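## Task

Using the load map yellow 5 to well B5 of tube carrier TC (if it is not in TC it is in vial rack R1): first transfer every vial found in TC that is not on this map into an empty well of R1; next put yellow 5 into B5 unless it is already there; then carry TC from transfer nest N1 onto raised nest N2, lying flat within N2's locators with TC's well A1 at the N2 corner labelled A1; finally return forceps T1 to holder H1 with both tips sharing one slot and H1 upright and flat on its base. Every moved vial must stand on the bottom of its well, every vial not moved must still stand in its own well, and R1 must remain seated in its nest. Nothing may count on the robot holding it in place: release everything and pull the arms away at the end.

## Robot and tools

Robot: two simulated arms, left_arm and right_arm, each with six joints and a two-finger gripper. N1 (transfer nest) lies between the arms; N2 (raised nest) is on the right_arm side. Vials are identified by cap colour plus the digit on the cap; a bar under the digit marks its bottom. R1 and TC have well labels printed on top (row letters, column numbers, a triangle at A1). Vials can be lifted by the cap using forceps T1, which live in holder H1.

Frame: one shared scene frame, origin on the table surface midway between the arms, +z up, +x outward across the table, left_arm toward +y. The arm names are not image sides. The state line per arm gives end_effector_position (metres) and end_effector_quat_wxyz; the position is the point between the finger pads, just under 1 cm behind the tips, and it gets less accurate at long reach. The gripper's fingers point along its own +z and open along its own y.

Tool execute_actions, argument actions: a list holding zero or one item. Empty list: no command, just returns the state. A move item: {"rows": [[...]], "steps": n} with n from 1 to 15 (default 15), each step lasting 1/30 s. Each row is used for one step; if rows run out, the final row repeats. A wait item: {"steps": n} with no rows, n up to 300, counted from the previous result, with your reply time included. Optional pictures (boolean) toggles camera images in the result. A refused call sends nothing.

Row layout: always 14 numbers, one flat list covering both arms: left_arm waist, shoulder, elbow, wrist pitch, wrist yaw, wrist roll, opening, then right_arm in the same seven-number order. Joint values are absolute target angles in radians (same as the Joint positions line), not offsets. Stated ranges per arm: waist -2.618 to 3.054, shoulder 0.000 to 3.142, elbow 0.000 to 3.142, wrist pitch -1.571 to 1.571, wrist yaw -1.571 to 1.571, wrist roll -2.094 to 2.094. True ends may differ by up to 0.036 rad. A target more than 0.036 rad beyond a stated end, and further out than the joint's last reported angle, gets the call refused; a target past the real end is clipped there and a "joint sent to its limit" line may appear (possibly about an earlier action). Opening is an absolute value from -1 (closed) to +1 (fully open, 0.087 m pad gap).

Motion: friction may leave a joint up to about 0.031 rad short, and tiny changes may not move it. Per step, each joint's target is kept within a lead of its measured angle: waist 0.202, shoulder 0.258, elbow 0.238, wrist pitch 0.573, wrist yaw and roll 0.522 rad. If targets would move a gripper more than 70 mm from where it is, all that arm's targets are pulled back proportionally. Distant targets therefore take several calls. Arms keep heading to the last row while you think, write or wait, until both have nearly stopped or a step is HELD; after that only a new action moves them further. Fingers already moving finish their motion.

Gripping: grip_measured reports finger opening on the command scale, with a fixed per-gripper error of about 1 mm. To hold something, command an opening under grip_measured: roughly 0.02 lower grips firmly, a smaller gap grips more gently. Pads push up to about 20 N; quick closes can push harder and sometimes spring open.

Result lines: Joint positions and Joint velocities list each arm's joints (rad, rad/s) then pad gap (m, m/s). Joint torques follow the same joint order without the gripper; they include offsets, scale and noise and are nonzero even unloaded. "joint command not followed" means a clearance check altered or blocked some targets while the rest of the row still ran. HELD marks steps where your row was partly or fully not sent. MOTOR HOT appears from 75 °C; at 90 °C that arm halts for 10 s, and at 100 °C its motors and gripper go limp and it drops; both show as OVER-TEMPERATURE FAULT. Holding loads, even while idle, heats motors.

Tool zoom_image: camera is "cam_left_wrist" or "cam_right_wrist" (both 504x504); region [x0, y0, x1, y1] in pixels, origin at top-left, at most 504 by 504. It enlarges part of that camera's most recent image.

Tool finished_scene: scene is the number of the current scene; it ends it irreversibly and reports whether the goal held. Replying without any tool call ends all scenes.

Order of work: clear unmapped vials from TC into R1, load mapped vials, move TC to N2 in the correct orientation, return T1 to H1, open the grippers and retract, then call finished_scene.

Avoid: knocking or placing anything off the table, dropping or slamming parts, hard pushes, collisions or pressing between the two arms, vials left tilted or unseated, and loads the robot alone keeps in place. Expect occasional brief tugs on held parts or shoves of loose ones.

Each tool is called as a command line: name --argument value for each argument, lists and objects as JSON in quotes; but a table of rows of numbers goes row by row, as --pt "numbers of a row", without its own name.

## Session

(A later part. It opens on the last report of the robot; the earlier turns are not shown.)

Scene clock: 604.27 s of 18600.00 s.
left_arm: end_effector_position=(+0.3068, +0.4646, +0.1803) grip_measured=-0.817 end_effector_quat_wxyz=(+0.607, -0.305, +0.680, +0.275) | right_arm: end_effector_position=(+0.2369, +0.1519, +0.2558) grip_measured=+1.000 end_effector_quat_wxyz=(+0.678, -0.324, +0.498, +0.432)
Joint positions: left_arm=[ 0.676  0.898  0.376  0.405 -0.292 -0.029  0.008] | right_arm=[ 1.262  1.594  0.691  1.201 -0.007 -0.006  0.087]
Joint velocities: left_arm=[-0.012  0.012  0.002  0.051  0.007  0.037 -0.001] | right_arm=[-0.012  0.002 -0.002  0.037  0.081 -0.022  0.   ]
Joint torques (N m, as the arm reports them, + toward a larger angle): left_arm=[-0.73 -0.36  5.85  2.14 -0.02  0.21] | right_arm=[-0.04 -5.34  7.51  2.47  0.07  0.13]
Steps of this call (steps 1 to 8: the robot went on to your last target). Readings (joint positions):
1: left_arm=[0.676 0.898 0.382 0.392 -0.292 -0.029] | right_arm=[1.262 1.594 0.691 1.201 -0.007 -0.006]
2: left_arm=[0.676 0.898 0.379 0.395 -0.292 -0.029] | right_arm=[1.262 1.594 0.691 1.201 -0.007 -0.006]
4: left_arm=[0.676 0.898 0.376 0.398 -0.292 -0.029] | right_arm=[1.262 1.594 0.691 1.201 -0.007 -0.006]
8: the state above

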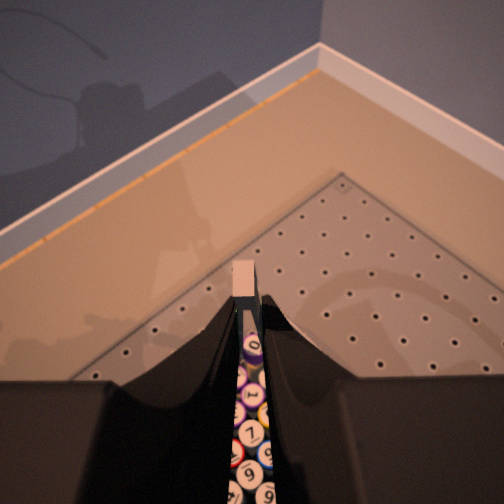

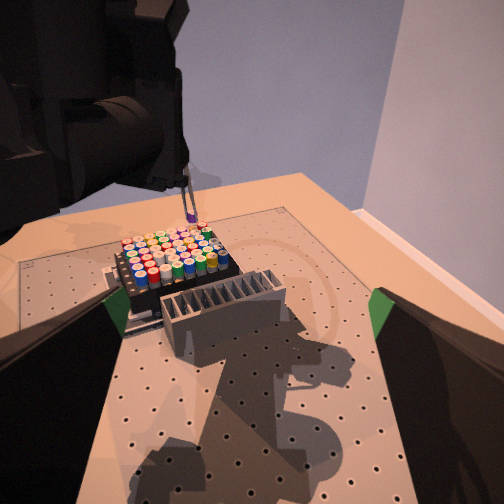

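execute_actions --actions '[{"rows":[[0.667,0.918,0.352,0.445,-0.302,-0.025,-0.82,1.26,1.6,0.71,1.22,0,0,1],[0.667,0.922,0.346,0.457,-0.302,-0.025,-0.82,1.26,1.6,0.71,1.22,0,0,1],[0.667,0.925,0.341,0.468,-0.302,-0.025,-0.82,1.26,1.6,0.71,1.22,0,0,1],[0.667,0.927,0.336,0.477,-0.302,-0.025,-0.82,1.26,1.6,0.71,1.22,0,0,1],[0.667,0.929,0.332,0.485,-0.302,-0.025,-0.82,1.26,1.6,0.71,1.22,0,0,1],[0.667,0.931,0.327,0.493,-0.302,-0.025,-0.82,1.26,1.6,0.71,1.22,0,0,1],[0.667,0.934,0.323,0.501,-0.302,-0.025,-0.82,1.26,1.6,0.71,1.22,0,0,1],[0.667,0.937,0.318,0.509,-0.302,-0.025,-0.82,1.26,1.6,0.71,1.22,0,0,1],[0.667,0.94,0.314,0.517,-0.302,-0.025,-0.82,1.26,1.6,0.71,1.22,0,0,1],[0.667,0.943,0.309,0.525,-0.302,-0.025,-0.82,1.26,1.6,0.71,1.22,0,0,1],[0.667,0.946,0.305,0.533,-0.302,-0.025,-0.82,1.26,1.6,0.71,1.22,0,0,1],[0.667,0.949,0.3,0.541,-0.302,-0.025,-0.82,1.26,1.6,0.71,1.22,0,0,1],[0.667,0.951,0.296,0.543,-0.302,-0.025,-0.82,1.26,1.6,0.71,1.22,0,0,1],[0.667,0.953,0.292,0.543,-0.302,-0.025,-0.82,1.26,1.6,0.71,1.22,0,0,1],[0.667,0.955,0.289,0.543,-0.302,-0.025,-0.82,1.26,1.6,0.71,1.22,0,0,1]],"steps":15}]' --pictures false

execute_actions --actions '[{"steps":8}]'

zoom_image --camera "cam_left_wrist" --region '[200, 320, 300, 460]'

zoom_image --camera "cam_right_wrist" --region '[150, 170, 240, 260]'

Scene clock: 625.90 s of 18600.00 s.
left_arm: end_effector_position=(+0.3066, +0.4647, +0.1630) grip_measured=-0.817 end_effector_quat_wxyz=(+0.606, -0.305, +0.681, +0.276) | right_arm: end_effector_position=(+0.2369, +0.1519, +0.2558) grip_measured=+1.000 end_effector_quat_wxyz=(+0.678, -0.324, +0.498, +0.432)
Joint positions: left_arm=[ 0.676  0.936  0.317  0.501 -0.293 -0.029  0.008] | right_arm=[ 1.262  1.594  0.691  1.201 -0.007 -0.006  0.087]
Joint velocities: left_arm=[ 0.017  0.071 -0.1    0.139  0.007  0.037 -0.   ] | right_arm=[ 0.002  0.012 -0.002 -0.037 -0.081  0.007  0.   ]
Joint torques (N m, as the arm reports them, + toward a larger angle): left_arm=[-0.72  0.01  5.64  2.11 -0.01  0.2 ] | right_arm=[-0.03 -5.34  7.51  2.47  0.07  0.13]
Steps of this call (steps 1 to 30: the robot went on to your last target; steps 31 to 90: nothing new was sent; then 18.13 s passed at rest; steps 91 to 105: all 15 steps of this action). Readings (joint positions):
91: left_arm=[0.676 0.898 0.376 0.410 -0.292 -0.029] | right_arm=[1.262 1.594 0.691 1.201 -0.007 -0.006]
92: left_arm=[0.676 0.899 0.376 0.413 -0.292 -0.029] | right_arm=[1.262 1.594 0.691 1.201 -0.007 -0.006]
94: left_arm=[0.676 0.905 0.374 0.428 -0.292 -0.029] | right_arm=[1.262 1.594 0.691 1.201 -0.007 -0.006]
98: left_arm=[0.676 0.915 0.350 0.457 -0.293 -0.029] | right_arm=[1.262 1.594 0.691 1.201 -0.007 -0.006]
105: the state above

Scene clock: 626.17 s of 18600.00 s.
left_arm: end_effector_position=(+0.3067, +0.4647, +0.1620) grip_measured=-0.817 end_effector_quat_wxyz=(+0.608, -0.305, +0.680, +0.276) | right_arm: end_effector_position=(+0.2369, +0.1519, +0.2558) grip_measured=+1.000 end_effector_quat_wxyz=(+0.678, -0.324, +0.498, +0.432)
Joint positions: left_arm=[ 0.676  0.939  0.311  0.514 -0.293 -0.029  0.008] | right_arm=[ 1.262  1.594  0.691  1.201 -0.007 -0.006  0.087]
Joint velocities: left_arm=[ 0.017 -0.002 -0.002  0.022  0.051  0.007 -0.   ] | right_arm=[-0.022  0.012 -0.002 -0.037  0.022 -0.007  0.   ]
Joint torques (N m, as the arm reports them, + toward a larger angle): left_arm=[-0.72  0.09  5.6   2.19 -0.01  0.2 ] | right_arm=[-0.03 -5.34  7.51  2.47  0.07  0.13]
Steps of this call (steps 1 to 8: the robot went on to your last target). Readings (joint positions):
1: left_arm=[0.676 0.938 0.314 0.505 -0.293 -0.029] | right_arm=[1.262 1.594 0.691 1.201 -0.007 -0.006]
2: left_arm=[0.676 0.939 0.313 0.507 -0.293 -0.029] | right_arm=[1.262 1.594 0.691 1.201 -0.007 -0.006]
4: left_arm=[0.676 0.939 0.311 0.510 -0.293 -0.029] | right_arm=[1.262 1.594 0.691 1.201 -0.007 -0.006]
8: the state above

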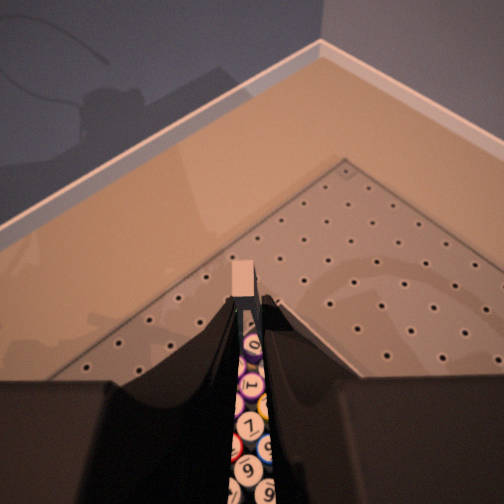

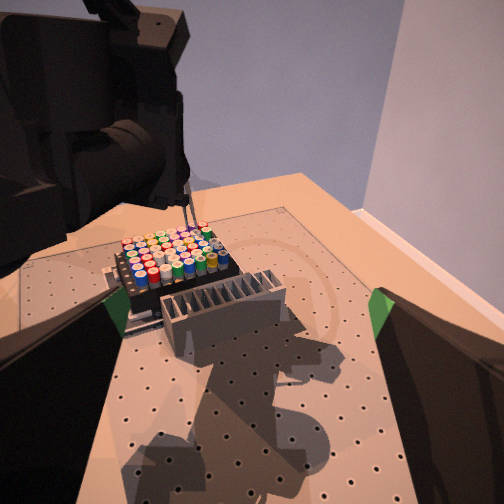

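Region (200, 320, 300, 460) of cam_left_wrist's 504x504 image, scaled by 3.600, with more detail than that image has; it fills the left 360 columns of this view, and the rest is white.

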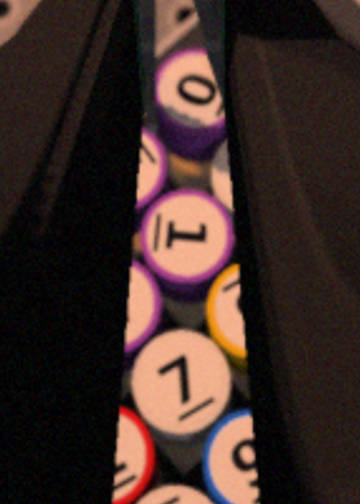

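Region (150, 170, 240, 260) of cam_right_wrist's 504x504 image, scaled by 5.600, with more detail than that image has.

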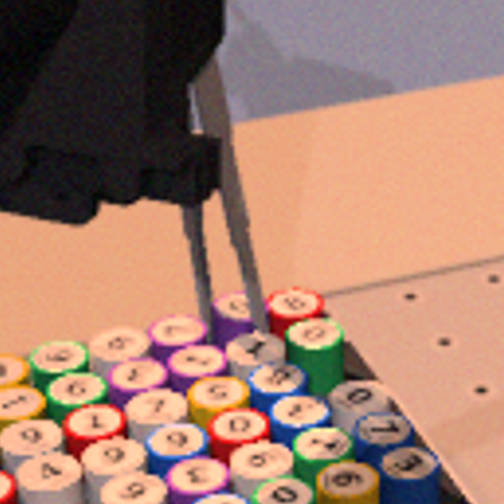

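execute_actions --actions '[{"rows":[[0.667,0.962,0.289,0.535,-0.302,-0.025,-0.82,1.26,1.6,0.71,1.22,0,0,1],[0.667,0.968,0.289,0.535,-0.302,-0.025,-0.82,1.26,1.6,0.71,1.22,0,0,1],[0.667,0.966,0.289,0.535,-0.302,-0.025,-0.82,1.26,1.6,0.71,1.22,0,0,1],[0.667,0.964,0.289,0.535,-0.302,-0.025,-0.82,1.26,1.6,0.71,1.22,0,0,1],[0.667,0.964,0.289,0.535,-0.302,-0.025,-0.82,1.26,1.6,0.71,1.22,0,0,1],[0.667,0.964,0.289,0.535,-0.302,-0.025,-0.82,1.26,1.6,0.71,1.22,0,0,1],[0.667,0.964,0.289,0.535,-0.302,-0.025,-0.82,1.26,1.6,0.71,1.22,0,0,1],[0.667,0.964,0.289,0.535,-0.302,-0.025,-0.81,1.26,1.6,0.71,1.22,0,0,1],[0.667,0.964,0.289,0.535,-0.302,-0.025,-0.8,1.26,1.6,0.71,1.22,0,0,1],[0.667,0.964,0.289,0.535,-0.302,-0.025,-0.79,1.26,1.6,0.71,1.22,0,0,1],[0.667,0.964,0.289,0.535,-0.302,-0.025,-0.78,1.26,1.6,0.71,1.22,0,0,1]],"steps":15}]'

zoom_image --camera "cam_right_wrist" --region '[150, 170, 240, 260]'

Scene clock: 636.97 s of 18600.00 s.
left_arm: end_effector_position=(+0.3072, +0.4650, +0.1599) grip_measured=-0.780 end_effector_quat_wxyz=(+0.605, -0.305, +0.682, +0.275) | right_arm: end_effector_position=(+0.2369, +0.1519, +0.2558) grip_measured=+1.000 end_effector_quat_wxyz=(+0.678, -0.324, +0.498, +0.432)
Joint positions: left_arm=[ 0.676  0.948  0.311  0.516 -0.293 -0.029  0.01 ] | right_arm=[ 1.262  1.594  0.691  1.201 -0.007 -0.006  0.087]
Joint velocities: left_arm=[ 0.007 -0.002 -0.012  0.037  0.022 -0.066  0.001] | right_arm=[ 0.002  0.002  0.012 -0.022  0.007 -0.051  0.   ]
Joint torques (N m, as the arm reports them, + toward a larger angle): left_arm=[-0.72  0.06  5.6   2.08 -0.01  0.2 ] | right_arm=[-0.03 -5.34  7.51  2.47  0.07  0.13]
Steps of this call (steps 1 to 30: the robot went on to your last target; steps 31 to 90: nothing new was sent; then 7.30 s passed at rest; steps 91 to 105: all 15 steps of this action). Readings (joint positions):
91: left_arm=[0.676 0.939 0.311 0.515 -0.293 -0.029] | right_arm=[1.262 1.594 0.691 1.201 -0.007 -0.006]
92: left_arm=[0.676 0.941 0.311 0.515 -0.293 -0.029] | right_arm=[1.262 1.594 0.691 1.201 -0.007 -0.006]
94: left_arm=[0.676 0.946 0.311 0.516 -0.293 -0.029] | right_arm=[1.262 1.594 0.691 1.201 -0.007 -0.006]
98: left_arm=[0.676 0.948 0.311 0.516 -0.293 -0.029] | right_arm=[1.262 1.594 0.691 1.201 -0.007 -0.006]
105: the state above

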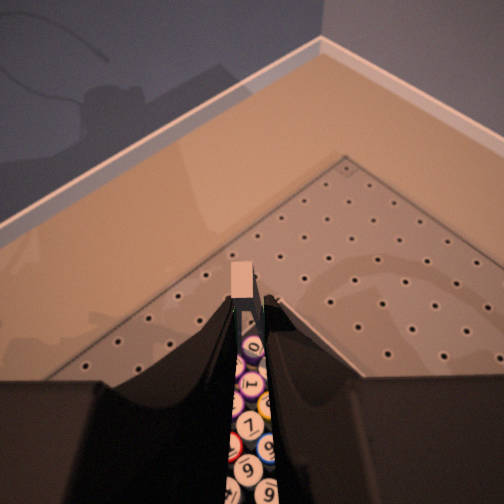

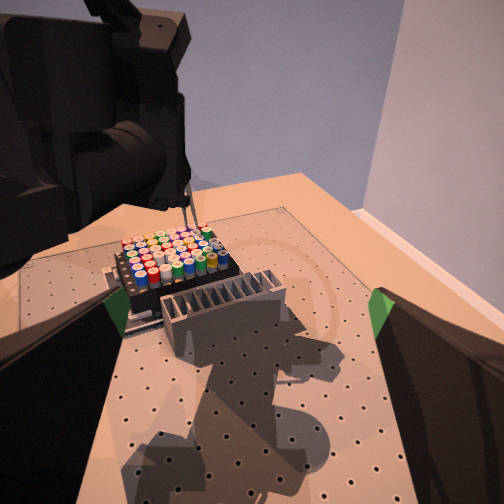

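Region (150, 170, 240, 260) of cam_right_wrist's 504x504 image, scaled by 5.600, with more detail than that image has.

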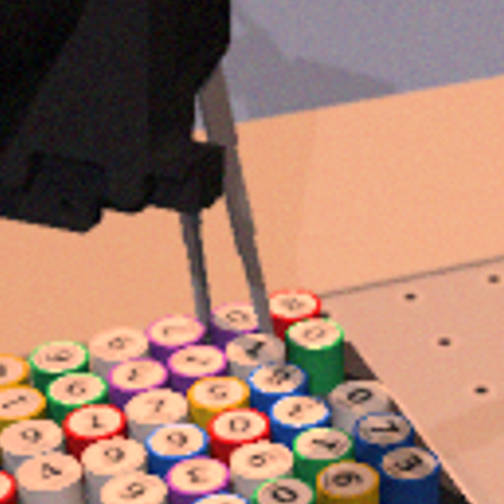

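execute_actions --actions '[{"rows":[[0.667,0.93,0.335,0.505,-0.295,-0.03,-0.78,1.26,1.6,0.71,1.22,0,0,1],[0.667,0.924,0.345,0.492,-0.295,-0.03,-0.78,1.26,1.6,0.71,1.22,0,0,1],[0.667,0.92,0.35,0.48,-0.295,-0.03,-0.78,1.26,1.6,0.71,1.22,0,0,1],[0.667,0.917,0.354,0.472,-0.295,-0.03,-0.78,1.26,1.6,0.71,1.22,0,0,1],[0.667,0.914,0.358,0.465,-0.295,-0.03,-0.78,1.26,1.6,0.71,1.22,0,0,1],[0.667,0.911,0.362,0.458,-0.295,-0.03,-0.78,1.26,1.6,0.71,1.22,0,0,1],[0.667,0.908,0.366,0.451,-0.295,-0.03,-0.78,1.26,1.6,0.71,1.22,0,0,1],[0.667,0.904,0.37,0.444,-0.295,-0.03,-0.78,1.26,1.6,0.71,1.22,0,0,1],[0.667,0.9,0.374,0.437,-0.295,-0.03,-0.78,1.26,1.6,0.71,1.22,0,0,1],[0.667,0.896,0.378,0.43,-0.295,-0.03,-0.78,1.26,1.6,0.71,1.22,0,0,1],[0.667,0.892,0.382,0.423,-0.295,-0.03,-0.78,1.26,1.6,0.71,1.22,0,0,1],[0.667,0.888,0.387,0.416,-0.295,-0.03,-0.78,1.26,1.6,0.71,1.22,0,0,1],[0.667,0.884,0.392,0.409,-0.295,-0.03,-0.78,1.26,1.6,0.71,1.22,0,0,1],[0.667,0.88,0.398,0.402,-0.295,-0.03,-0.78,1.26,1.6,0.71,1.22,0,0,1],[0.667,0.876,0.405,0.395,-0.295,-0.03,-0.78,1.26,1.6,0.71,1.22,0,0,1]],"steps":15}]' --pictures false

execute_actions --actions '[{"rows":[[0.665,0.872,0.418,0.38,-0.29,-0.035,-0.78,1.26,1.6,0.71,1.22,0,0,1],[0.663,0.868,0.432,0.355,-0.288,-0.04,-0.78,1.26,1.6,0.71,1.22,0,0,1],[0.66,0.864,0.446,0.33,-0.286,-0.045,-0.78,1.26,1.6,0.71,1.22,0,0,1],[0.657,0.86,0.46,0.305,-0.284,-0.05,-0.78,1.26,1.6,0.71,1.22,0,0,1],[0.654,0.856,0.474,0.28,-0.282,-0.055,-0.78,1.26,1.6,0.71,1.22,0,0,1],[0.651,0.852,0.488,0.255,-0.28,-0.06,-0.78,1.26,1.6,0.71,1.22,0,0,1],[0.648,0.848,0.502,0.23,-0.278,-0.065,-0.78,1.26,1.6,0.71,1.22,0,0,1],[0.645,0.845,0.516,0.205,-0.276,-0.07,-0.78,1.26,1.6,0.71,1.22,0,0,1],[0.642,0.845,0.53,0.18,-0.274,-0.075,-0.78,1.26,1.6,0.71,1.22,0,0,1],[0.639,0.845,0.544,0.155,-0.272,-0.08,-0.78,1.26,1.6,0.71,1.22,0,0,1],[0.639,0.845,0.556,0.13,-0.272,-0.085,-0.78,1.26,1.6,0.71,1.22,0,0,1],[0.639,0.845,0.564,0.105,-0.272,-0.09,-0.78,1.26,1.6,0.71,1.22,0,0,1],[0.639,0.845,0.564,0.08,-0.272,-0.09,-0.78,1.26,1.6,0.71,1.22,0,0,1],[0.639,0.845,0.564,0.055,-0.272,-0.09,-0.78,1.26,1.6,0.71,1.22,0,0,1],[0.639,0.845,0.564,0.029,-0.272,-0.09,-0.78,1.26,1.6,0.71,1.22,0,0,1]],"steps":15}]' --pictures false

execute_actions --actions '[{"steps":18}]'

zoom_image --camera "cam_left_wrist" --region '[200, 280, 300, 400]'

zoom_image --camera "cam_right_wrist" --region '[150, 170, 240, 260]'

Scene clock: 668.40 s of 18600.00 s.
left_arm: end_effector_position=(+0.3066, +0.4647, +0.1778) grip_measured=-0.780 end_effector_quat_wxyz=(+0.608, -0.305, +0.679, +0.276) | right_arm: end_effector_position=(+0.2369, +0.1519, +0.2558) grip_measured=+1.000 end_effector_quat_wxyz=(+0.678, -0.324, +0.498, +0.432)
Joint positions: left_arm=[ 0.676  0.902  0.364  0.425 -0.293 -0.029  0.01 ] | right_arm=[ 1.262  1.594  0.691  1.201 -0.007 -0.006  0.087]
Joint velocities: left_arm=[ 0.002 -0.105  0.154 -0.271 -0.066  0.007 -0.   ] | right_arm=[ 0.002  0.007 -0.007 -0.066 -0.022 -0.007  0.   ]
Joint torques (N m, as the arm reports them, + toward a larger angle): left_arm=[-0.72 -2.04  9.45  1.96  0.05  0.16] | right_arm=[-0.04 -5.34  7.51  2.47  0.07  0.13]
Steps of this call (steps 1 to 15: the robot went on to your last target; steps 16 to 90: nothing new was sent; then 27.93 s passed at rest; steps 91 to 105: all 15 steps of this action). Readings (joint positions):
91: left_arm=[0.676 0.948 0.311 0.515 -0.293 -0.029] | right_arm=[1.262 1.594 0.691 1.201 -0.007 -0.006]
92: left_arm=[0.676 0.948 0.311 0.513 -0.293 -0.029] | right_arm=[1.262 1.594 0.691 1.201 -0.007 -0.006]
94: left_arm=[0.676 0.944 0.311 0.501 -0.293 -0.029] | right_arm=[1.262 1.594 0.691 1.201 -0.007 -0.006]
98: left_arm=[0.676 0.930 0.331 0.471 -0.293 -0.029] | right_arm=[1.262 1.594 0.691 1.201 -0.007 -0.006]
105: the state above

Scene clock: 668.90 s of 18600.00 s.
left_arm: end_effector_position=(+0.3128, +0.4534, +0.2099) grip_measured=-0.780 end_effector_quat_wxyz=(+0.596, -0.311, +0.698, +0.247) | right_arm: end_effector_position=(+0.2369, +0.1519, +0.2558) grip_measured=+1.000 end_effector_quat_wxyz=(+0.678, -0.324, +0.498, +0.432)
Joint positions: left_arm=[ 0.649  0.861  0.54   0.145 -0.283 -0.075  0.01 ] | right_arm=[ 1.262  1.594  0.691  1.201 -0.007 -0.006  0.087]
Joint velocities: left_arm=[-0.007 -0.002  0.056 -0.667  0.007 -0.11  -0.001] | right_arm=[ 0.002 -0.012  0.007  0.007 -0.022 -0.007  0.   ]
Joint torques (N m, as the arm reports them, + toward a larger angle): left_arm=[-0.72 -1.65  8.86  1.75  0.12  0.14] | right_arm=[-0.03 -5.34  7.52  2.47  0.07  0.13]
Steps of this call (steps 1 to 15: all 15 steps of this action). Readings (joint positions):
1: left_arm=[0.676 0.899 0.371 0.415 -0.293 -0.029] | right_arm=[1.262 1.594 0.691 1.201 -0.007 -0.006]
2: left_arm=[0.676 0.895 0.380 0.402 -0.293 -0.030] | right_arm=[1.262 1.594 0.691 1.201 -0.007 -0.006]
4: left_arm=[0.672 0.888 0.405 0.370 -0.293 -0.034] | right_arm=[1.262 1.594 0.691 1.201 -0.007 -0.006]
8: left_arm=[0.660 0.871 0.464 0.294 -0.290 -0.048] | right_arm=[1.262 1.594 0.691 1.201 -0.007 -0.006]
15: the state above

Scene clock: 669.50 s of 18600.00 s.
left_arm: end_effector_position=(+0.3039, +0.4474, +0.1844) grip_measured=-0.780 end_effector_quat_wxyz=(+0.553, -0.318, +0.732, +0.239) | right_arm: end_effector_position=(+0.2369, +0.1519, +0.2558) grip_measured=+1.000 end_effector_quat_wxyz=(+0.678, -0.324, +0.498, +0.432)
Joint positions: left_arm=[ 0.649  0.861  0.541  0.032 -0.281 -0.085  0.01 ] | right_arm=[ 1.262  1.594  0.691  1.201 -0.007 -0.006  0.087]
Joint velocities: left_arm=[-0.022  0.002  0.012  0.007 -0.007  0.007 -0.002] | right_arm=[ 0.007 -0.002  0.002  0.007 -0.095 -0.022  0.   ]
Joint torques (N m, as the arm reports them, + toward a larger angle): left_arm=[-0.72 -1.74  9.09  1.92  0.12  0.11] | right_arm=[-0.03 -5.35  7.52  2.47  0.07  0.13]
Steps of this call (steps 1 to 18: the robot went on to your last target). Readings (joint positions):
1: left_arm=[0.649 0.861 0.541 0.125 -0.283 -0.077] | right_arm=[1.262 1.594 0.691 1.201 -0.007 -0.006]
2: left_arm=[0.649 0.861 0.541 0.105 -0.282 -0.079] | right_arm=[1.262 1.594 0.691 1.201 -0.007 -0.006]
4: left_arm=[0.649 0.861 0.541 0.074 -0.282 -0.081] | right_arm=[1.262 1.594 0.691 1.201 -0.007 -0.006]
8: left_arm=[0.649 0.861 0.541 0.046 -0.281 -0.083] | right_arm=[1.262 1.594 0.691 1.201 -0.007 -0.006]
18: the state above

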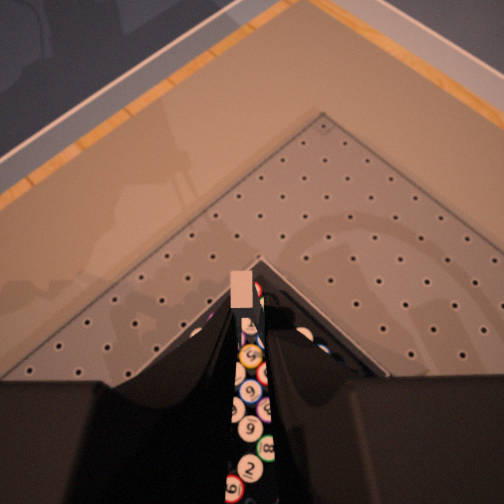

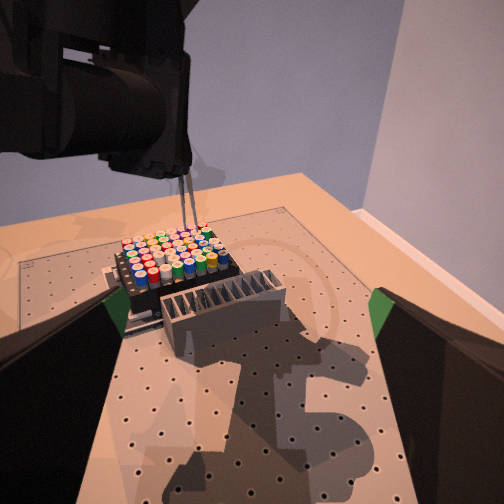

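Region (200, 280, 300, 400) of cam_left_wrist's 504x504 image, scaled by 4.200, with more detail than that image has.

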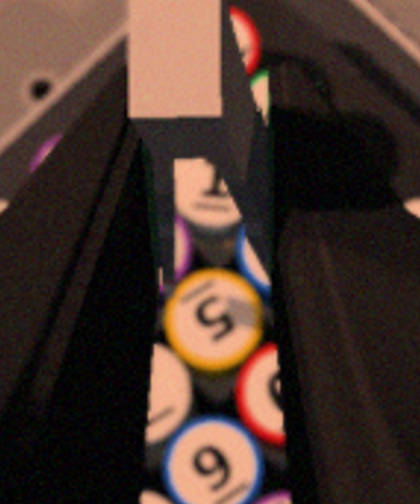

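Region (150, 170, 240, 260) of cam_right_wrist's 504x504 image, scaled by 5.600, with more detail than that image has.

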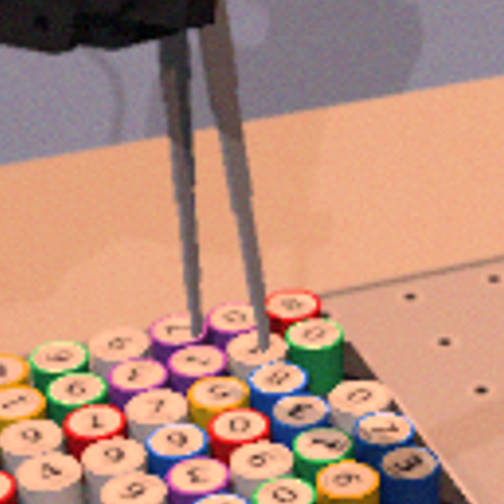

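execute_actions --actions '[{"rows":[[0.639,0.87,0.572,0.022,-0.272,-0.09,-0.78,1.26,1.6,0.71,1.22,0,0,1],[0.639,0.88,0.578,0.014,-0.272,-0.09,-0.78,1.26,1.6,0.71,1.22,0,0,1],[0.639,0.886,0.584,0.006,-0.272,-0.09,-0.78,1.26,1.6,0.71,1.22,0,0,1],[0.639,0.891,0.59,-0.002,-0.272,-0.09,-0.78,1.26,1.6,0.71,1.22,0,0,1],[0.639,0.896,0.596,-0.01,-0.272,-0.09,-0.78,1.26,1.6,0.71,1.22,0,0,1],[0.639,0.901,0.602,-0.018,-0.272,-0.09,-0.78,1.26,1.6,0.71,1.22,0,0,1],[0.639,0.907,0.609,-0.026,-0.272,-0.09,-0.78,1.26,1.6,0.71,1.22,0,0,1],[0.639,0.913,0.609,-0.035,-0.272,-0.09,-0.78,1.26,1.6,0.71,1.22,0,0,1]],"steps":15}]' --pictures false

execute_actions --actions '[{"steps":8}]'

zoom_image --camera "cam_left_wrist" --region '[200, 280, 300, 400]'

zoom_image --camera "cam_right_wrist" --region '[155, 195, 225, 265]'

Scene clock: 702.30 s of 18600.00 s.
left_arm: end_effector_position=(+0.3048, +0.4479, +0.1789) grip_measured=-0.780 end_effector_quat_wxyz=(+0.531, -0.320, +0.748, +0.236) | right_arm: end_effector_position=(+0.2369, +0.1519, +0.2558) grip_measured=+1.000 end_effector_quat_wxyz=(+0.678, -0.324, +0.498, +0.432)
Joint positions: left_arm=[ 0.649  0.897  0.58  -0.028 -0.281 -0.085  0.01 ] | right_arm=[ 1.262  1.594  0.691  1.201 -0.007 -0.006  0.087]
Joint velocities: left_arm=[ 0.007  0.007 -0.017 -0.081 -0.037 -0.022  0.   ] | right_arm=[-0.002 -0.012  0.002  0.037 -0.037  0.037  0.   ]
Joint torques (N m, as the arm reports them, + toward a larger angle): left_arm=[-0.73  0.01  9.39  1.9   0.12  0.12] | right_arm=[-0.03 -5.34  7.51  2.47  0.07  0.13]
Steps of this call (steps 1 to 15: the robot went on to your last target; steps 16 to 90: nothing new was sent; then 29.30 s passed at rest; steps 91 to 105: all 15 steps of this action). Readings (joint positions):
91: left_arm=[0.649 0.861 0.541 0.030 -0.281 -0.085] | right_arm=[1.262 1.594 0.691 1.201 -0.007 -0.006]
92: left_arm=[0.649 0.861 0.541 0.028 -0.281 -0.085] | right_arm=[1.262 1.594 0.691 1.201 -0.007 -0.006]
94: left_arm=[0.649 0.865 0.547 0.017 -0.281 -0.085] | right_arm=[1.262 1.594 0.691 1.201 -0.007 -0.006]
98: left_arm=[0.649 0.888 0.573 -0.005 -0.281 -0.085] | right_arm=[1.262 1.594 0.691 1.201 -0.007 -0.006]
105: the state above

Scene clock: 702.57 s of 18600.00 s.
left_arm: end_effector_position=(+0.3042, +0.4476, +0.1779) grip_measured=-0.780 end_effector_quat_wxyz=(+0.529, -0.320, +0.750, +0.236) | right_arm: end_effector_position=(+0.2369, +0.1519, +0.2558) grip_measured=+1.000 end_effector_quat_wxyz=(+0.678, -0.324, +0.498, +0.432)
Joint positions: left_arm=[ 0.649  0.897  0.58  -0.032 -0.281 -0.085  0.01 ] | right_arm=[ 1.262  1.594  0.691  1.201 -0.007 -0.006  0.087]
Joint velocities: left_arm=[-0.012 -0.007  0.007 -0.022 -0.022 -0.007 -0.001] | right_arm=[ 0.007 -0.007 -0.017 -0.007 -0.037  0.037  0.   ]
Joint torques (N m, as the arm reports them, + toward a larger angle): left_arm=[-0.73  0.03  9.46  1.88  0.12  0.12] | right_arm=[-0.04 -5.35  7.51  2.47  0.07  0.13]
Steps of this call (steps 1 to 8: the robot went on to your last target). Readings (joint positions):
1: left_arm=[0.649 0.897 0.580 -0.029 -0.281 -0.085] | right_arm=[1.262 1.594 0.691 1.201 -0.007 -0.006]
2: left_arm=[0.649 0.897 0.580 -0.030 -0.281 -0.085] | right_arm=[1.262 1.594 0.691 1.201 -0.007 -0.006]
4: left_arm=[0.649 0.897 0.580 -0.031 -0.281 -0.085] | right_arm=[1.262 1.594 0.691 1.201 -0.007 -0.006]
8: the state above

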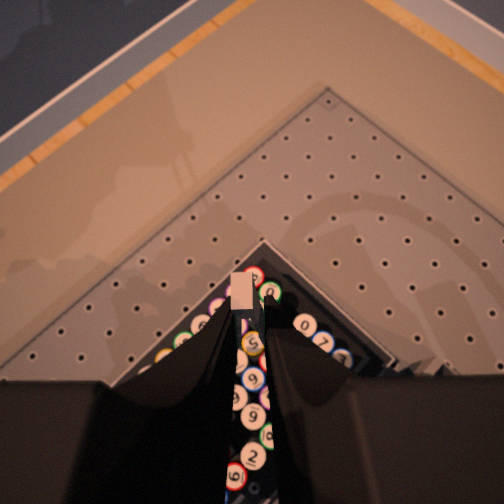

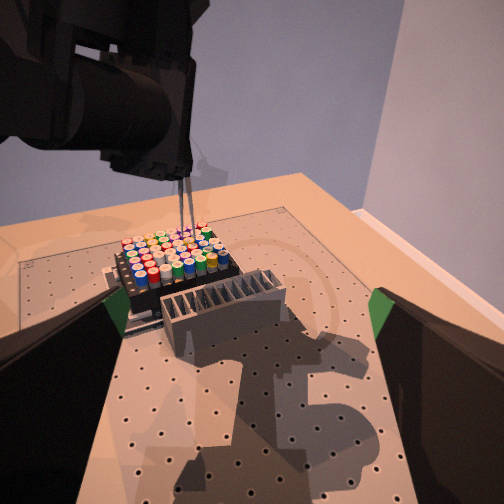

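Region (200, 280, 300, 400) of cam_left_wrist's 504x504 image, scaled by 4.200, with more detail than that image has.

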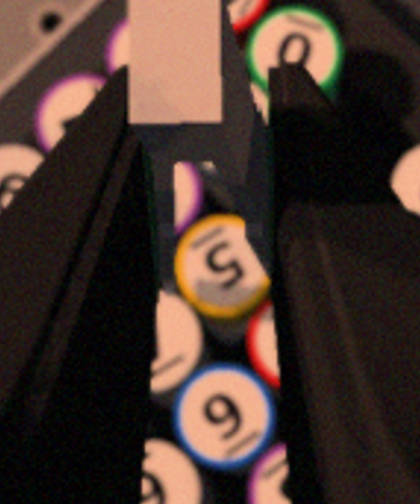

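Region (155, 195, 225, 265) of cam_right_wrist's 504x504 image, scaled by 7.200, with more detail than that image has.

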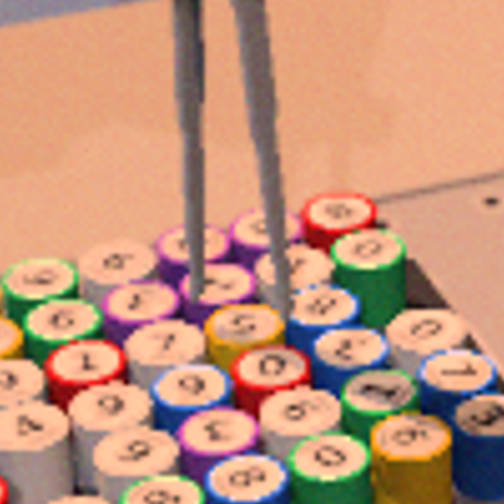

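execute_actions --actions '[{"rows":[[0.639,0.913,0.6,0.005,-0.272,-0.09,-0.778,1.26,1.6,0.71,1.22,0,0,1],[0.639,0.913,0.6,0.005,-0.272,-0.09,-0.778,1.26,1.6,0.71,1.22,0,0,1],[0.639,0.918,0.6,0.003,-0.272,-0.09,-0.778,1.26,1.6,0.71,1.22,0,0,1],[0.639,0.923,0.6,0.003,-0.272,-0.09,-0.778,1.26,1.6,0.71,1.22,0,0,1],[0.639,0.928,0.6,0.005,-0.272,-0.09,-0.778,1.26,1.6,0.71,1.22,0,0,1],[0.639,0.933,0.6,0.007,-0.272,-0.09,-0.778,1.26,1.6,0.71,1.22,0,0,1],[0.639,0.938,0.6,0.008,-0.272,-0.09,-0.778,1.26,1.6,0.71,1.22,0,0,1],[0.639,0.943,0.6,0.009,-0.272,-0.09,-0.778,1.26,1.6,0.71,1.22,0,0,1],[0.639,0.948,0.6,0.01,-0.272,-0.09,-0.778,1.26,1.6,0.71,1.22,0,0,1],[0.639,0.953,0.6,0.011,-0.272,-0.09,-0.778,1.26,1.6,0.71,1.22,0,0,1],[0.639,0.958,0.6,0.012,-0.272,-0.09,-0.778,1.26,1.6,0.71,1.22,0,0,1],[0.639,0.963,0.6,0.013,-0.272,-0.09,-0.778,1.26,1.6,0.71,1.22,0,0,1],[0.639,0.968,0.6,0.013,-0.272,-0.09,-0.778,1.26,1.6,0.71,1.22,0,0,1],[0.639,0.972,0.6,0.013,-0.272,-0.09,-0.778,1.26,1.6,0.71,1.22,0,0,1]],"steps":15}]' --pictures false

execute_actions --actions '[{"steps":8}]'

zoom_image --camera "cam_left_wrist" --region '[200, 280, 300, 400]'

zoom_image --camera "cam_right_wrist" --region '[155, 195, 225, 265]'

Scene clock: 721.73 s of 18600.00 s.
left_arm: end_effector_position=(+0.3106, +0.4512, +0.1693) grip_measured=-0.778 end_effector_quat_wxyz=(+0.522, -0.321, +0.755, +0.235) | right_arm: end_effector_position=(+0.2369, +0.1519, +0.2558) grip_measured=+1.000 end_effector_quat_wxyz=(+0.678, -0.324, +0.498, +0.432)
Joint positions: left_arm=[ 0.649  0.949  0.58   0.001 -0.28  -0.085  0.01 ] | right_arm=[ 1.262  1.594  0.691  1.201 -0.007 -0.006  0.087]
Joint velocities: left_arm=[ 0.007  0.066 -0.017  0.051  0.022 -0.051 -0.   ] | right_arm=[-0.002 -0.007  0.007 -0.095 -0.051 -0.037  0.   ]
Joint torques (N m, as the arm reports them, + toward a larger angle): left_arm=[-0.73 -0.16  8.9   1.92  0.1   0.11] | right_arm=[-0.02 -5.34  7.52  2.47  0.07  0.13]
Steps of this call (steps 1 to 15: the robot went on to your last target; steps 16 to 90: nothing new was sent; then 15.67 s passed at rest; steps 91 to 105: all 15 steps of this action). Readings (joint positions):
91: left_arm=[0.649 0.897 0.580 -0.032 -0.281 -0.085] | right_arm=[1.262 1.594 0.691 1.201 -0.007 -0.006]
92: left_arm=[0.649 0.897 0.580 -0.030 -0.281 -0.085] | right_arm=[1.262 1.594 0.691 1.201 -0.007 -0.006]
94: left_arm=[0.649 0.899 0.580 -0.026 -0.281 -0.085] | right_arm=[1.262 1.594 0.691 1.201 -0.007 -0.006]
98: left_arm=[0.649 0.917 0.580 -0.018 -0.281 -0.085] | right_arm=[1.262 1.594 0.691 1.201 -0.007 -0.006]
105: the state above

Scene clock: 722.00 s of 18600.00 s.
left_arm: end_effector_position=(+0.3114, +0.4515, +0.1690) grip_measured=-0.778 end_effector_quat_wxyz=(+0.522, -0.321, +0.755, +0.234) | right_arm: end_effector_position=(+0.2369, +0.1519, +0.2558) grip_measured=+1.000 end_effector_quat_wxyz=(+0.678, -0.324, +0.498, +0.432)
Joint positions: left_arm=[ 0.649  0.953  0.58   0.006 -0.28  -0.085  0.01 ] | right_arm=[ 1.262  1.594  0.691  1.201 -0.007 -0.006  0.087]
Joint velocities: left_arm=[ 0.002 -0.007  0.002  0.037 -0.037 -0.037  0.   ] | right_arm=[-0.007  0.012  0.012 -0.037  0.007  0.022  0.   ]
Joint torques (N m, as the arm reports them, + toward a larger angle): left_arm=[-0.73 -0.08  8.81  1.95  0.1   0.12] | right_arm=[-0.04 -5.34  7.52  2.47  0.07  0.13]
Steps of this call (steps 1 to 8: the robot went on to your last target). Readings (joint positions):
1: left_arm=[0.649 0.951 0.580 0.003 -0.280 -0.085] | right_arm=[1.262 1.594 0.691 1.201 -0.007 -0.006]
2: left_arm=[0.649 0.952 0.580 0.004 -0.280 -0.085] | right_arm=[1.262 1.594 0.691 1.201 -0.007 -0.006]
4: left_arm=[0.649 0.953 0.580 0.006 -0.280 -0.085] | right_arm=[1.262 1.594 0.691 1.201 -0.007 -0.006]
8: the state above

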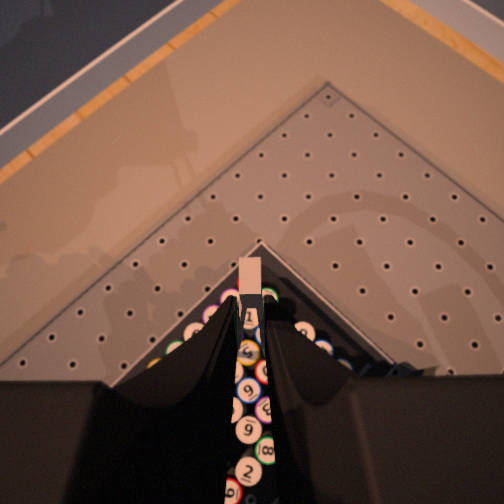

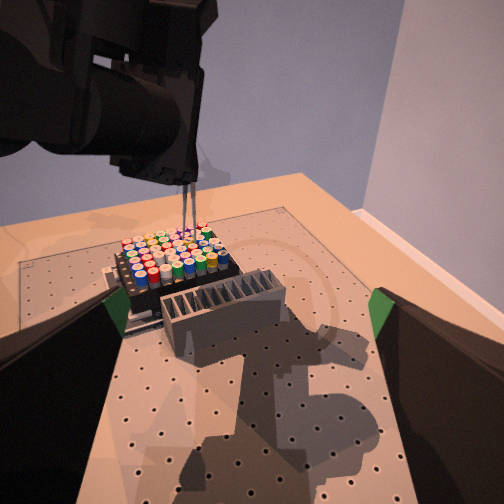

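Region (200, 280, 300, 400) of cam_left_wrist's 504x504 image, scaled by 4.200, with more detail than that image has.

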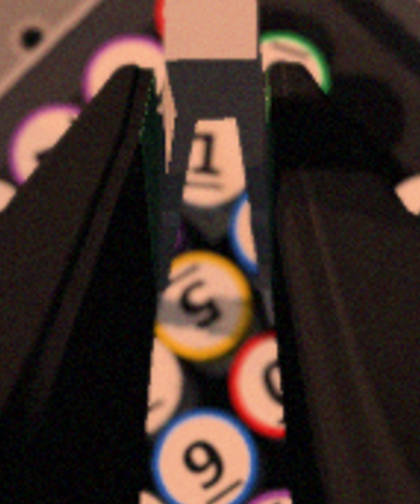

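Region (155, 195, 225, 265) of cam_right_wrist's 504x504 image, scaled by 7.200, with more detail than that image has.

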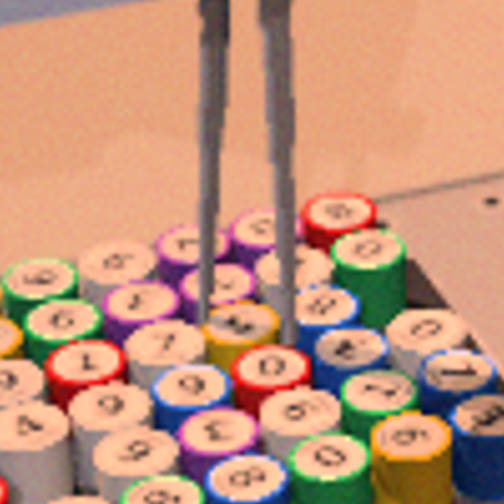

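execute_actions --actions '[{"rows":[[0.639,0.93,0.59,0.013,-0.272,-0.09,-0.778,1.26,1.6,0.71,1.22,0,0,1],[0.639,0.922,0.58,0.013,-0.272,-0.09,-0.778,1.26,1.6,0.71,1.22,0,0,1],[0.639,0.914,0.57,0.013,-0.272,-0.09,-0.778,1.26,1.6,0.71,1.22,0,0,1],[0.639,0.906,0.56,0.03,-0.272,-0.09,-0.778,1.26,1.6,0.71,1.22,0,0,1],[0.639,0.898,0.552,0.04,-0.272,-0.09,-0.778,1.26,1.6,0.71,1.22,0,0,1],[0.639,0.89,0.545,0.048,-0.272,-0.09,-0.778,1.26,1.6,0.71,1.22,0,0,1],[0.639,0.882,0.538,0.056,-0.272,-0.09,-0.778,1.26,1.6,0.71,1.22,0,0,1],[0.639,0.874,0.531,0.064,-0.272,-0.09,-0.778,1.26,1.6,0.71,1.22,0,0,1],[0.639,0.866,0.524,0.072,-0.272,-0.09,-0.778,1.26,1.6,0.71,1.22,0,0,1],[0.639,0.858,0.517,0.08,-0.272,-0.09,-0.775,1.26,1.6,0.71,1.22,0,0,1],[0.639,0.85,0.51,0.08,-0.272,-0.09,-0.77,1.26,1.6,0.71,1.22,0,0,1],[0.639,0.845,0.503,0.08,-0.272,-0.09,-0.765,1.26,1.6,0.71,1.22,0,0,1],[0.639,0.845,0.496,0.08,-0.272,-0.09,-0.765,1.26,1.6,0.71,1.22,0,0,1]],"steps":15}]' --pictures false

execute_actions --actions '[{"steps":10}]'

zoom_image --camera "cam_left_wrist" --region '[200, 280, 300, 400]'

zoom_image --camera "cam_right_wrist" --region '[155, 195, 225, 265]'

Scene clock: 741.10 s of 18600.00 s.
left_arm: end_effector_position=(+0.3038, +0.4471, +0.1789) grip_measured=-0.765 end_effector_quat_wxyz=(+0.553, -0.318, +0.733, +0.238) | right_arm: end_effector_position=(+0.2369, +0.1519, +0.2558) grip_measured=+1.000 end_effector_quat_wxyz=(+0.678, -0.324, +0.498, +0.432)
Joint positions: left_arm=[ 0.649  0.863  0.522  0.05  -0.28  -0.085  0.01 ] | right_arm=[ 1.262  1.594  0.691  1.201 -0.007 -0.006  0.087]
Joint velocities: left_arm=[ 0.017 -0.007 -0.1    0.007 -0.037 -0.081 -0.001] | right_arm=[-0.012  0.002  0.012  0.022 -0.095  0.037  0.   ]
Joint torques (N m, as the arm reports them, + toward a larger angle): left_arm=[-0.73 -1.97  6.16  2.19  0.11  0.12] | right_arm=[-0.04 -5.35  7.51  2.47  0.07  0.13]
Steps of this call (steps 1 to 15: the robot went on to your last target; steps 16 to 90: nothing new was sent; then 15.60 s passed at rest; steps 91 to 105: all 15 steps of this action). Readings (joint positions):
91: left_arm=[0.649 0.953 0.580 0.006 -0.280 -0.085] | right_arm=[1.262 1.594 0.691 1.201 -0.007 -0.006]
92: left_arm=[0.649 0.951 0.580 0.006 -0.280 -0.085] | right_arm=[1.262 1.594 0.691 1.201 -0.007 -0.006]
94: left_arm=[0.649 0.941 0.580 0.005 -0.280 -0.085] | right_arm=[1.262 1.594 0.691 1.201 -0.007 -0.006]
98: left_arm=[0.649 0.906 0.568 0.023 -0.280 -0.085] | right_arm=[1.262 1.594 0.691 1.201 -0.007 -0.006]
105: the state above

Scene clock: 741.43 s of 18600.00 s.
left_arm: end_effector_position=(+0.3036, +0.4470, +0.1774) grip_measured=-0.765 end_effector_quat_wxyz=(+0.552, -0.318, +0.733, +0.238) | right_arm: end_effector_position=(+0.2369, +0.1519, +0.2558) grip_measured=+1.000 end_effector_quat_wxyz=(+0.678, -0.324, +0.498, +0.432)
Joint positions: left_arm=[ 0.649  0.863  0.517  0.054 -0.28  -0.085  0.01 ] | right_arm=[ 1.262  1.594  0.691  1.201 -0.007 -0.006  0.087]
Joint velocities: left_arm=[-0.022 -0.002 -0.012 -0.007 -0.022 -0.051 -0.   ] | right_arm=[-0.002  0.007  0.002  0.007  0.066 -0.007  0.   ]
Joint torques (N m, as the arm reports them, + toward a larger angle): left_arm=[-0.74 -1.92  6.03  2.12  0.12  0.13] | right_arm=[-0.03 -5.33  7.52  2.47  0.07  0.13]
Steps of this call (steps 1 to 10: the robot went on to your last target). Readings (joint positions):
1: left_arm=[0.649 0.863 0.519 0.050 -0.280 -0.085] | right_arm=[1.262 1.594 0.691 1.201 -0.007 -0.006]
2: left_arm=[0.649 0.863 0.517 0.050 -0.280 -0.085] | right_arm=[1.262 1.594 0.691 1.201 -0.007 -0.006]
4: left_arm=[0.649 0.863 0.517 0.051 -0.280 -0.085] | right_arm=[1.262 1.594 0.691 1.201 -0.007 -0.006]
8: left_arm=[0.649 0.863 0.517 0.054 -0.280 -0.085] | right_arm=[1.262 1.594 0.691 1.201 -0.007 -0.006]
10: the state above

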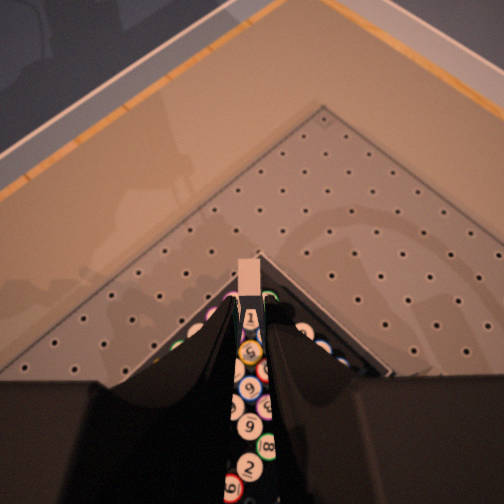

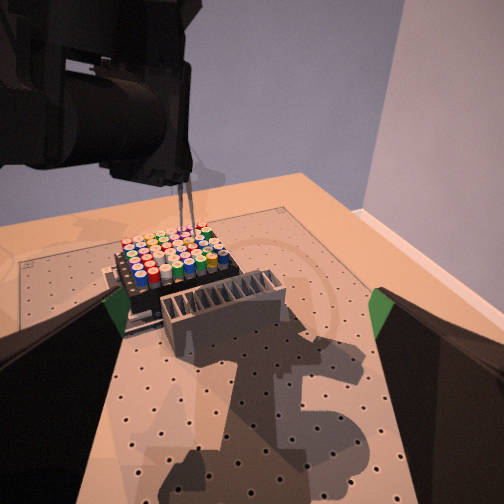

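Region (200, 280, 300, 400) of cam_left_wrist's 504x504 image, scaled by 4.200, with more detail than that image has.

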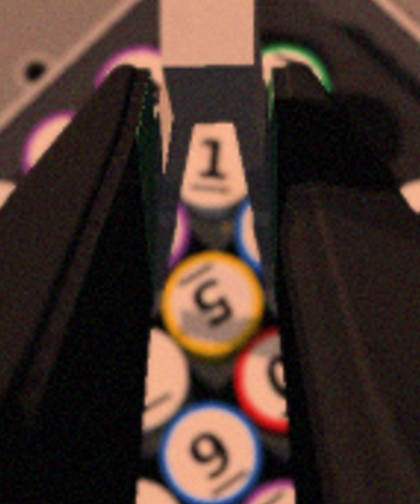

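Region (155, 195, 225, 265) of cam_right_wrist's 504x504 image, scaled by 7.200, with more detail than that image has.

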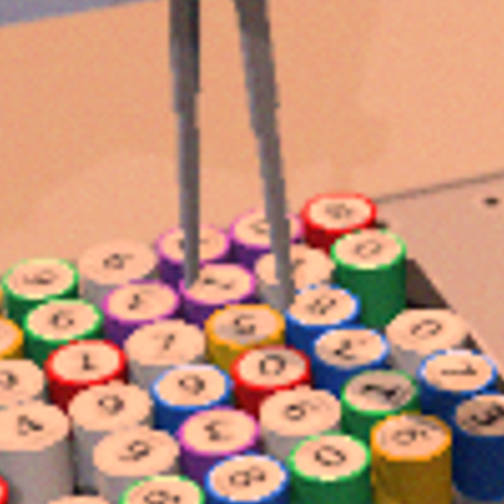

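execute_actions --actions '[]'

Scene clock: 766.80 s of 18600.00 s.
left_arm: end_effector_position=(+0.3037, +0.4471, +0.1777) grip_measured=-0.765 end_effector_quat_wxyz=(+0.553, -0.318, +0.733, +0.238) | right_arm: end_effector_position=(+0.2369, +0.1519, +0.2558) grip_measured=+1.000 end_effector_quat_wxyz=(+0.678, -0.324, +0.498, +0.432)
Joint positions: left_arm=[ 0.649  0.863  0.517  0.056 -0.28  -0.085  0.01 ] | right_arm=[ 1.262  1.594  0.691  1.201 -0.007 -0.006  0.087]
Joint velocities: left_arm=[ 0.017  0.012  0.002 -0.037  0.022 -0.022 -0.   ] | right_arm=[ 0.002  0.012 -0.012 -0.007  0.022 -0.037  0.   ]
Joint torques (N m, as the arm reports them, + toward a larger angle): left_arm=[-0.73 -1.91  6.02  2.13  0.11  0.12] | right_arm=[-0.04 -5.34  7.51  2.47  0.07  0.13]
Steps of this call (steps 1 to 15: the robot went on to your last target; steps 16 to 90: nothing new was sent; then 22.37 s passed at rest). Readings (joint positions):
1: left_arm=[0.649 0.863 0.517 0.055 -0.280 -0.085] | right_arm=[1.262 1.594 0.691 1.201 -0.007 -0.006]
2: left_arm=[0.649 0.863 0.517 0.055 -0.280 -0.085] | right_arm=[1.262 1.594 0.691 1.201 -0.007 -0.006]
4: left_arm=[0.649 0.863 0.517 0.055 -0.280 -0.085] | right_arm=[1.262 1.594 0.691 1.201 -0.007 -0.006]
8: left_arm=[0.649 0.863 0.517 0.056 -0.280 -0.085] | right_arm=[1.262 1.594 0.691 1.201 -0.007 -0.006]
90: the state above
All arms were judged still, so your last target was given up. Only a new action makes them travel on or press farther. Fingers that are still opening or closing keep moving.

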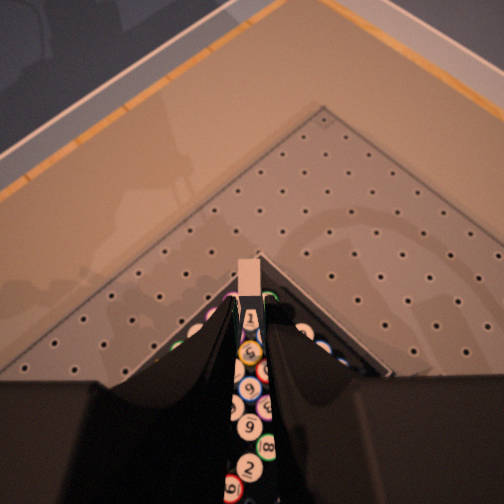

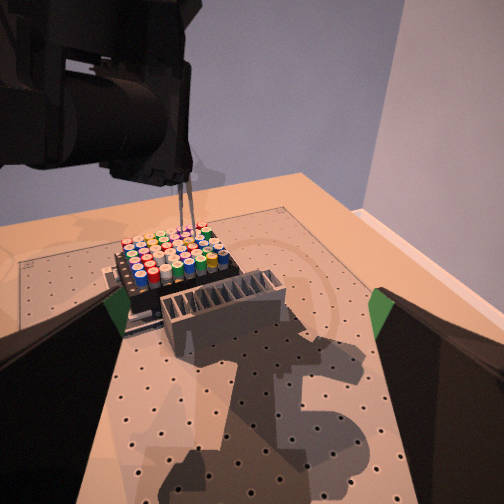

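execute_actions --actions '[{"rows":[[0.639,0.845,0.492,0.085,-0.272,-0.09,-0.765,1.26,1.6,0.71,1.22,0,0,1],[0.639,0.845,0.488,0.090,-0.272,-0.09,-0.765,1.26,1.6,0.71,1.22,0,0,1],[0.639,0.845,0.484,0.095,-0.272,-0.09,-0.765,1.26,1.6,0.71,1.22,0,0,1],[0.639,0.845,0.480,0.100,-0.272,-0.09,-0.765,1.26,1.6,0.71,1.22,0,0,1],[0.639,0.845,0.476,0.104,-0.272,-0.09,-0.765,1.26,1.6,0.71,1.22,0,0,1],[0.639,0.845,0.472,0.107,-0.272,-0.09,-0.765,1.26,1.6,0.71,1.22,0,0,1]],"steps":15}]' --pictures true

zoom_image --camera "cam_right_wrist" --region '[155,195,225,265]'

zoom_image --camera "cam_left_wrist" --region '[200,280,300,400]'

Scene clock: 777.40 s of 18600.00 s.
left_arm: end_effector_position=(+0.3031, +0.4467, +0.1718) grip_measured=-0.765 end_effector_quat_wxyz=(+0.553, -0.318, +0.732, +0.238) | right_arm: end_effector_position=(+0.2369, +0.1519, +0.2558) grip_measured=+1.000 end_effector_quat_wxyz=(+0.678, -0.324, +0.498, +0.432)
Joint positions: left_arm=[ 0.649  0.863  0.493  0.08  -0.28  -0.085  0.01 ] | right_arm=[ 1.262  1.594  0.691  1.201 -0.007 -0.006  0.087]
Joint velocities: left_arm=[-0.002  0.007 -0.002  0.007 -0.022 -0.022 -0.   ] | right_arm=[-0.007  0.002 -0.012 -0.081 -0.051 -0.022  0.   ]
Joint torques (N m, as the arm reports them, + toward a larger angle): left_arm=[-0.74 -1.91  6.05  2.1   0.12  0.13] | right_arm=[-0.03 -5.34  7.51  2.47  0.07  0.13]
Steps of this call (steps 1 to 90: nothing new was sent; then 7.10 s passed at rest; steps 91 to 105: all 15 steps of this action). Readings (joint positions):
91: left_arm=[0.649 0.863 0.517 0.056 -0.280 -0.085] | right_arm=[1.262 1.594 0.691 1.201 -0.007 -0.006]
92: left_arm=[0.649 0.863 0.517 0.058 -0.280 -0.085] | right_arm=[1.262 1.594 0.691 1.201 -0.007 -0.006]
94: left_arm=[0.649 0.863 0.515 0.065 -0.280 -0.085] | right_arm=[1.262 1.594 0.691 1.201 -0.007 -0.006]
98: left_arm=[0.649 0.863 0.498 0.077 -0.280 -0.085] | right_arm=[1.262 1.594 0.691 1.201 -0.007 -0.006]
105: the state above

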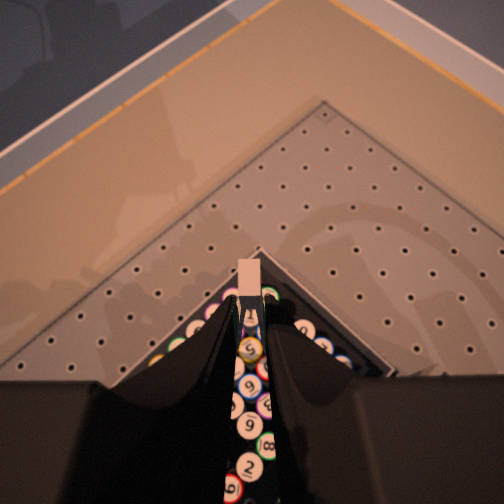

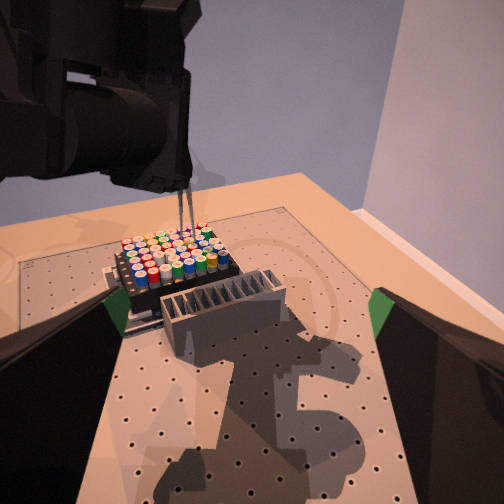

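Region (155, 195, 225, 265) of cam_right_wrist's 504x504 image, scaled by 7.200, with more detail than that image has.

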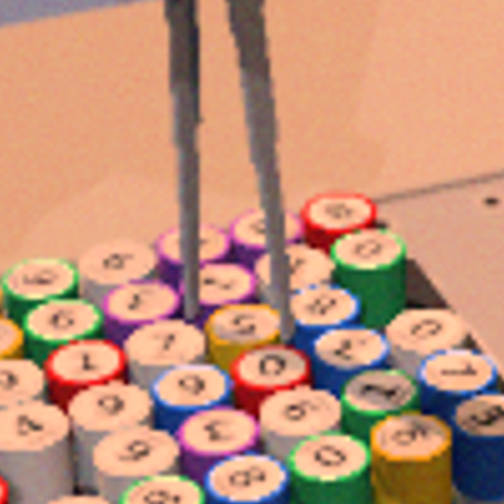

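Region (200, 280, 300, 400) of cam_left_wrist's 504x504 image, scaled by 4.200, with more detail than that image has.

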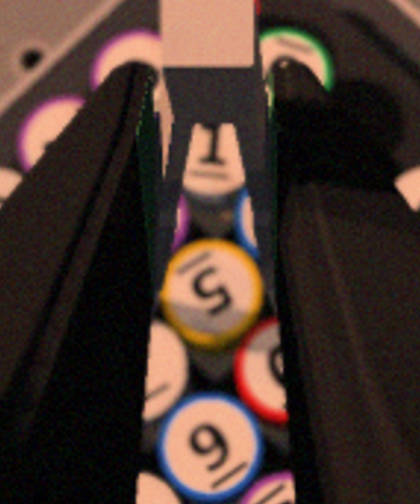

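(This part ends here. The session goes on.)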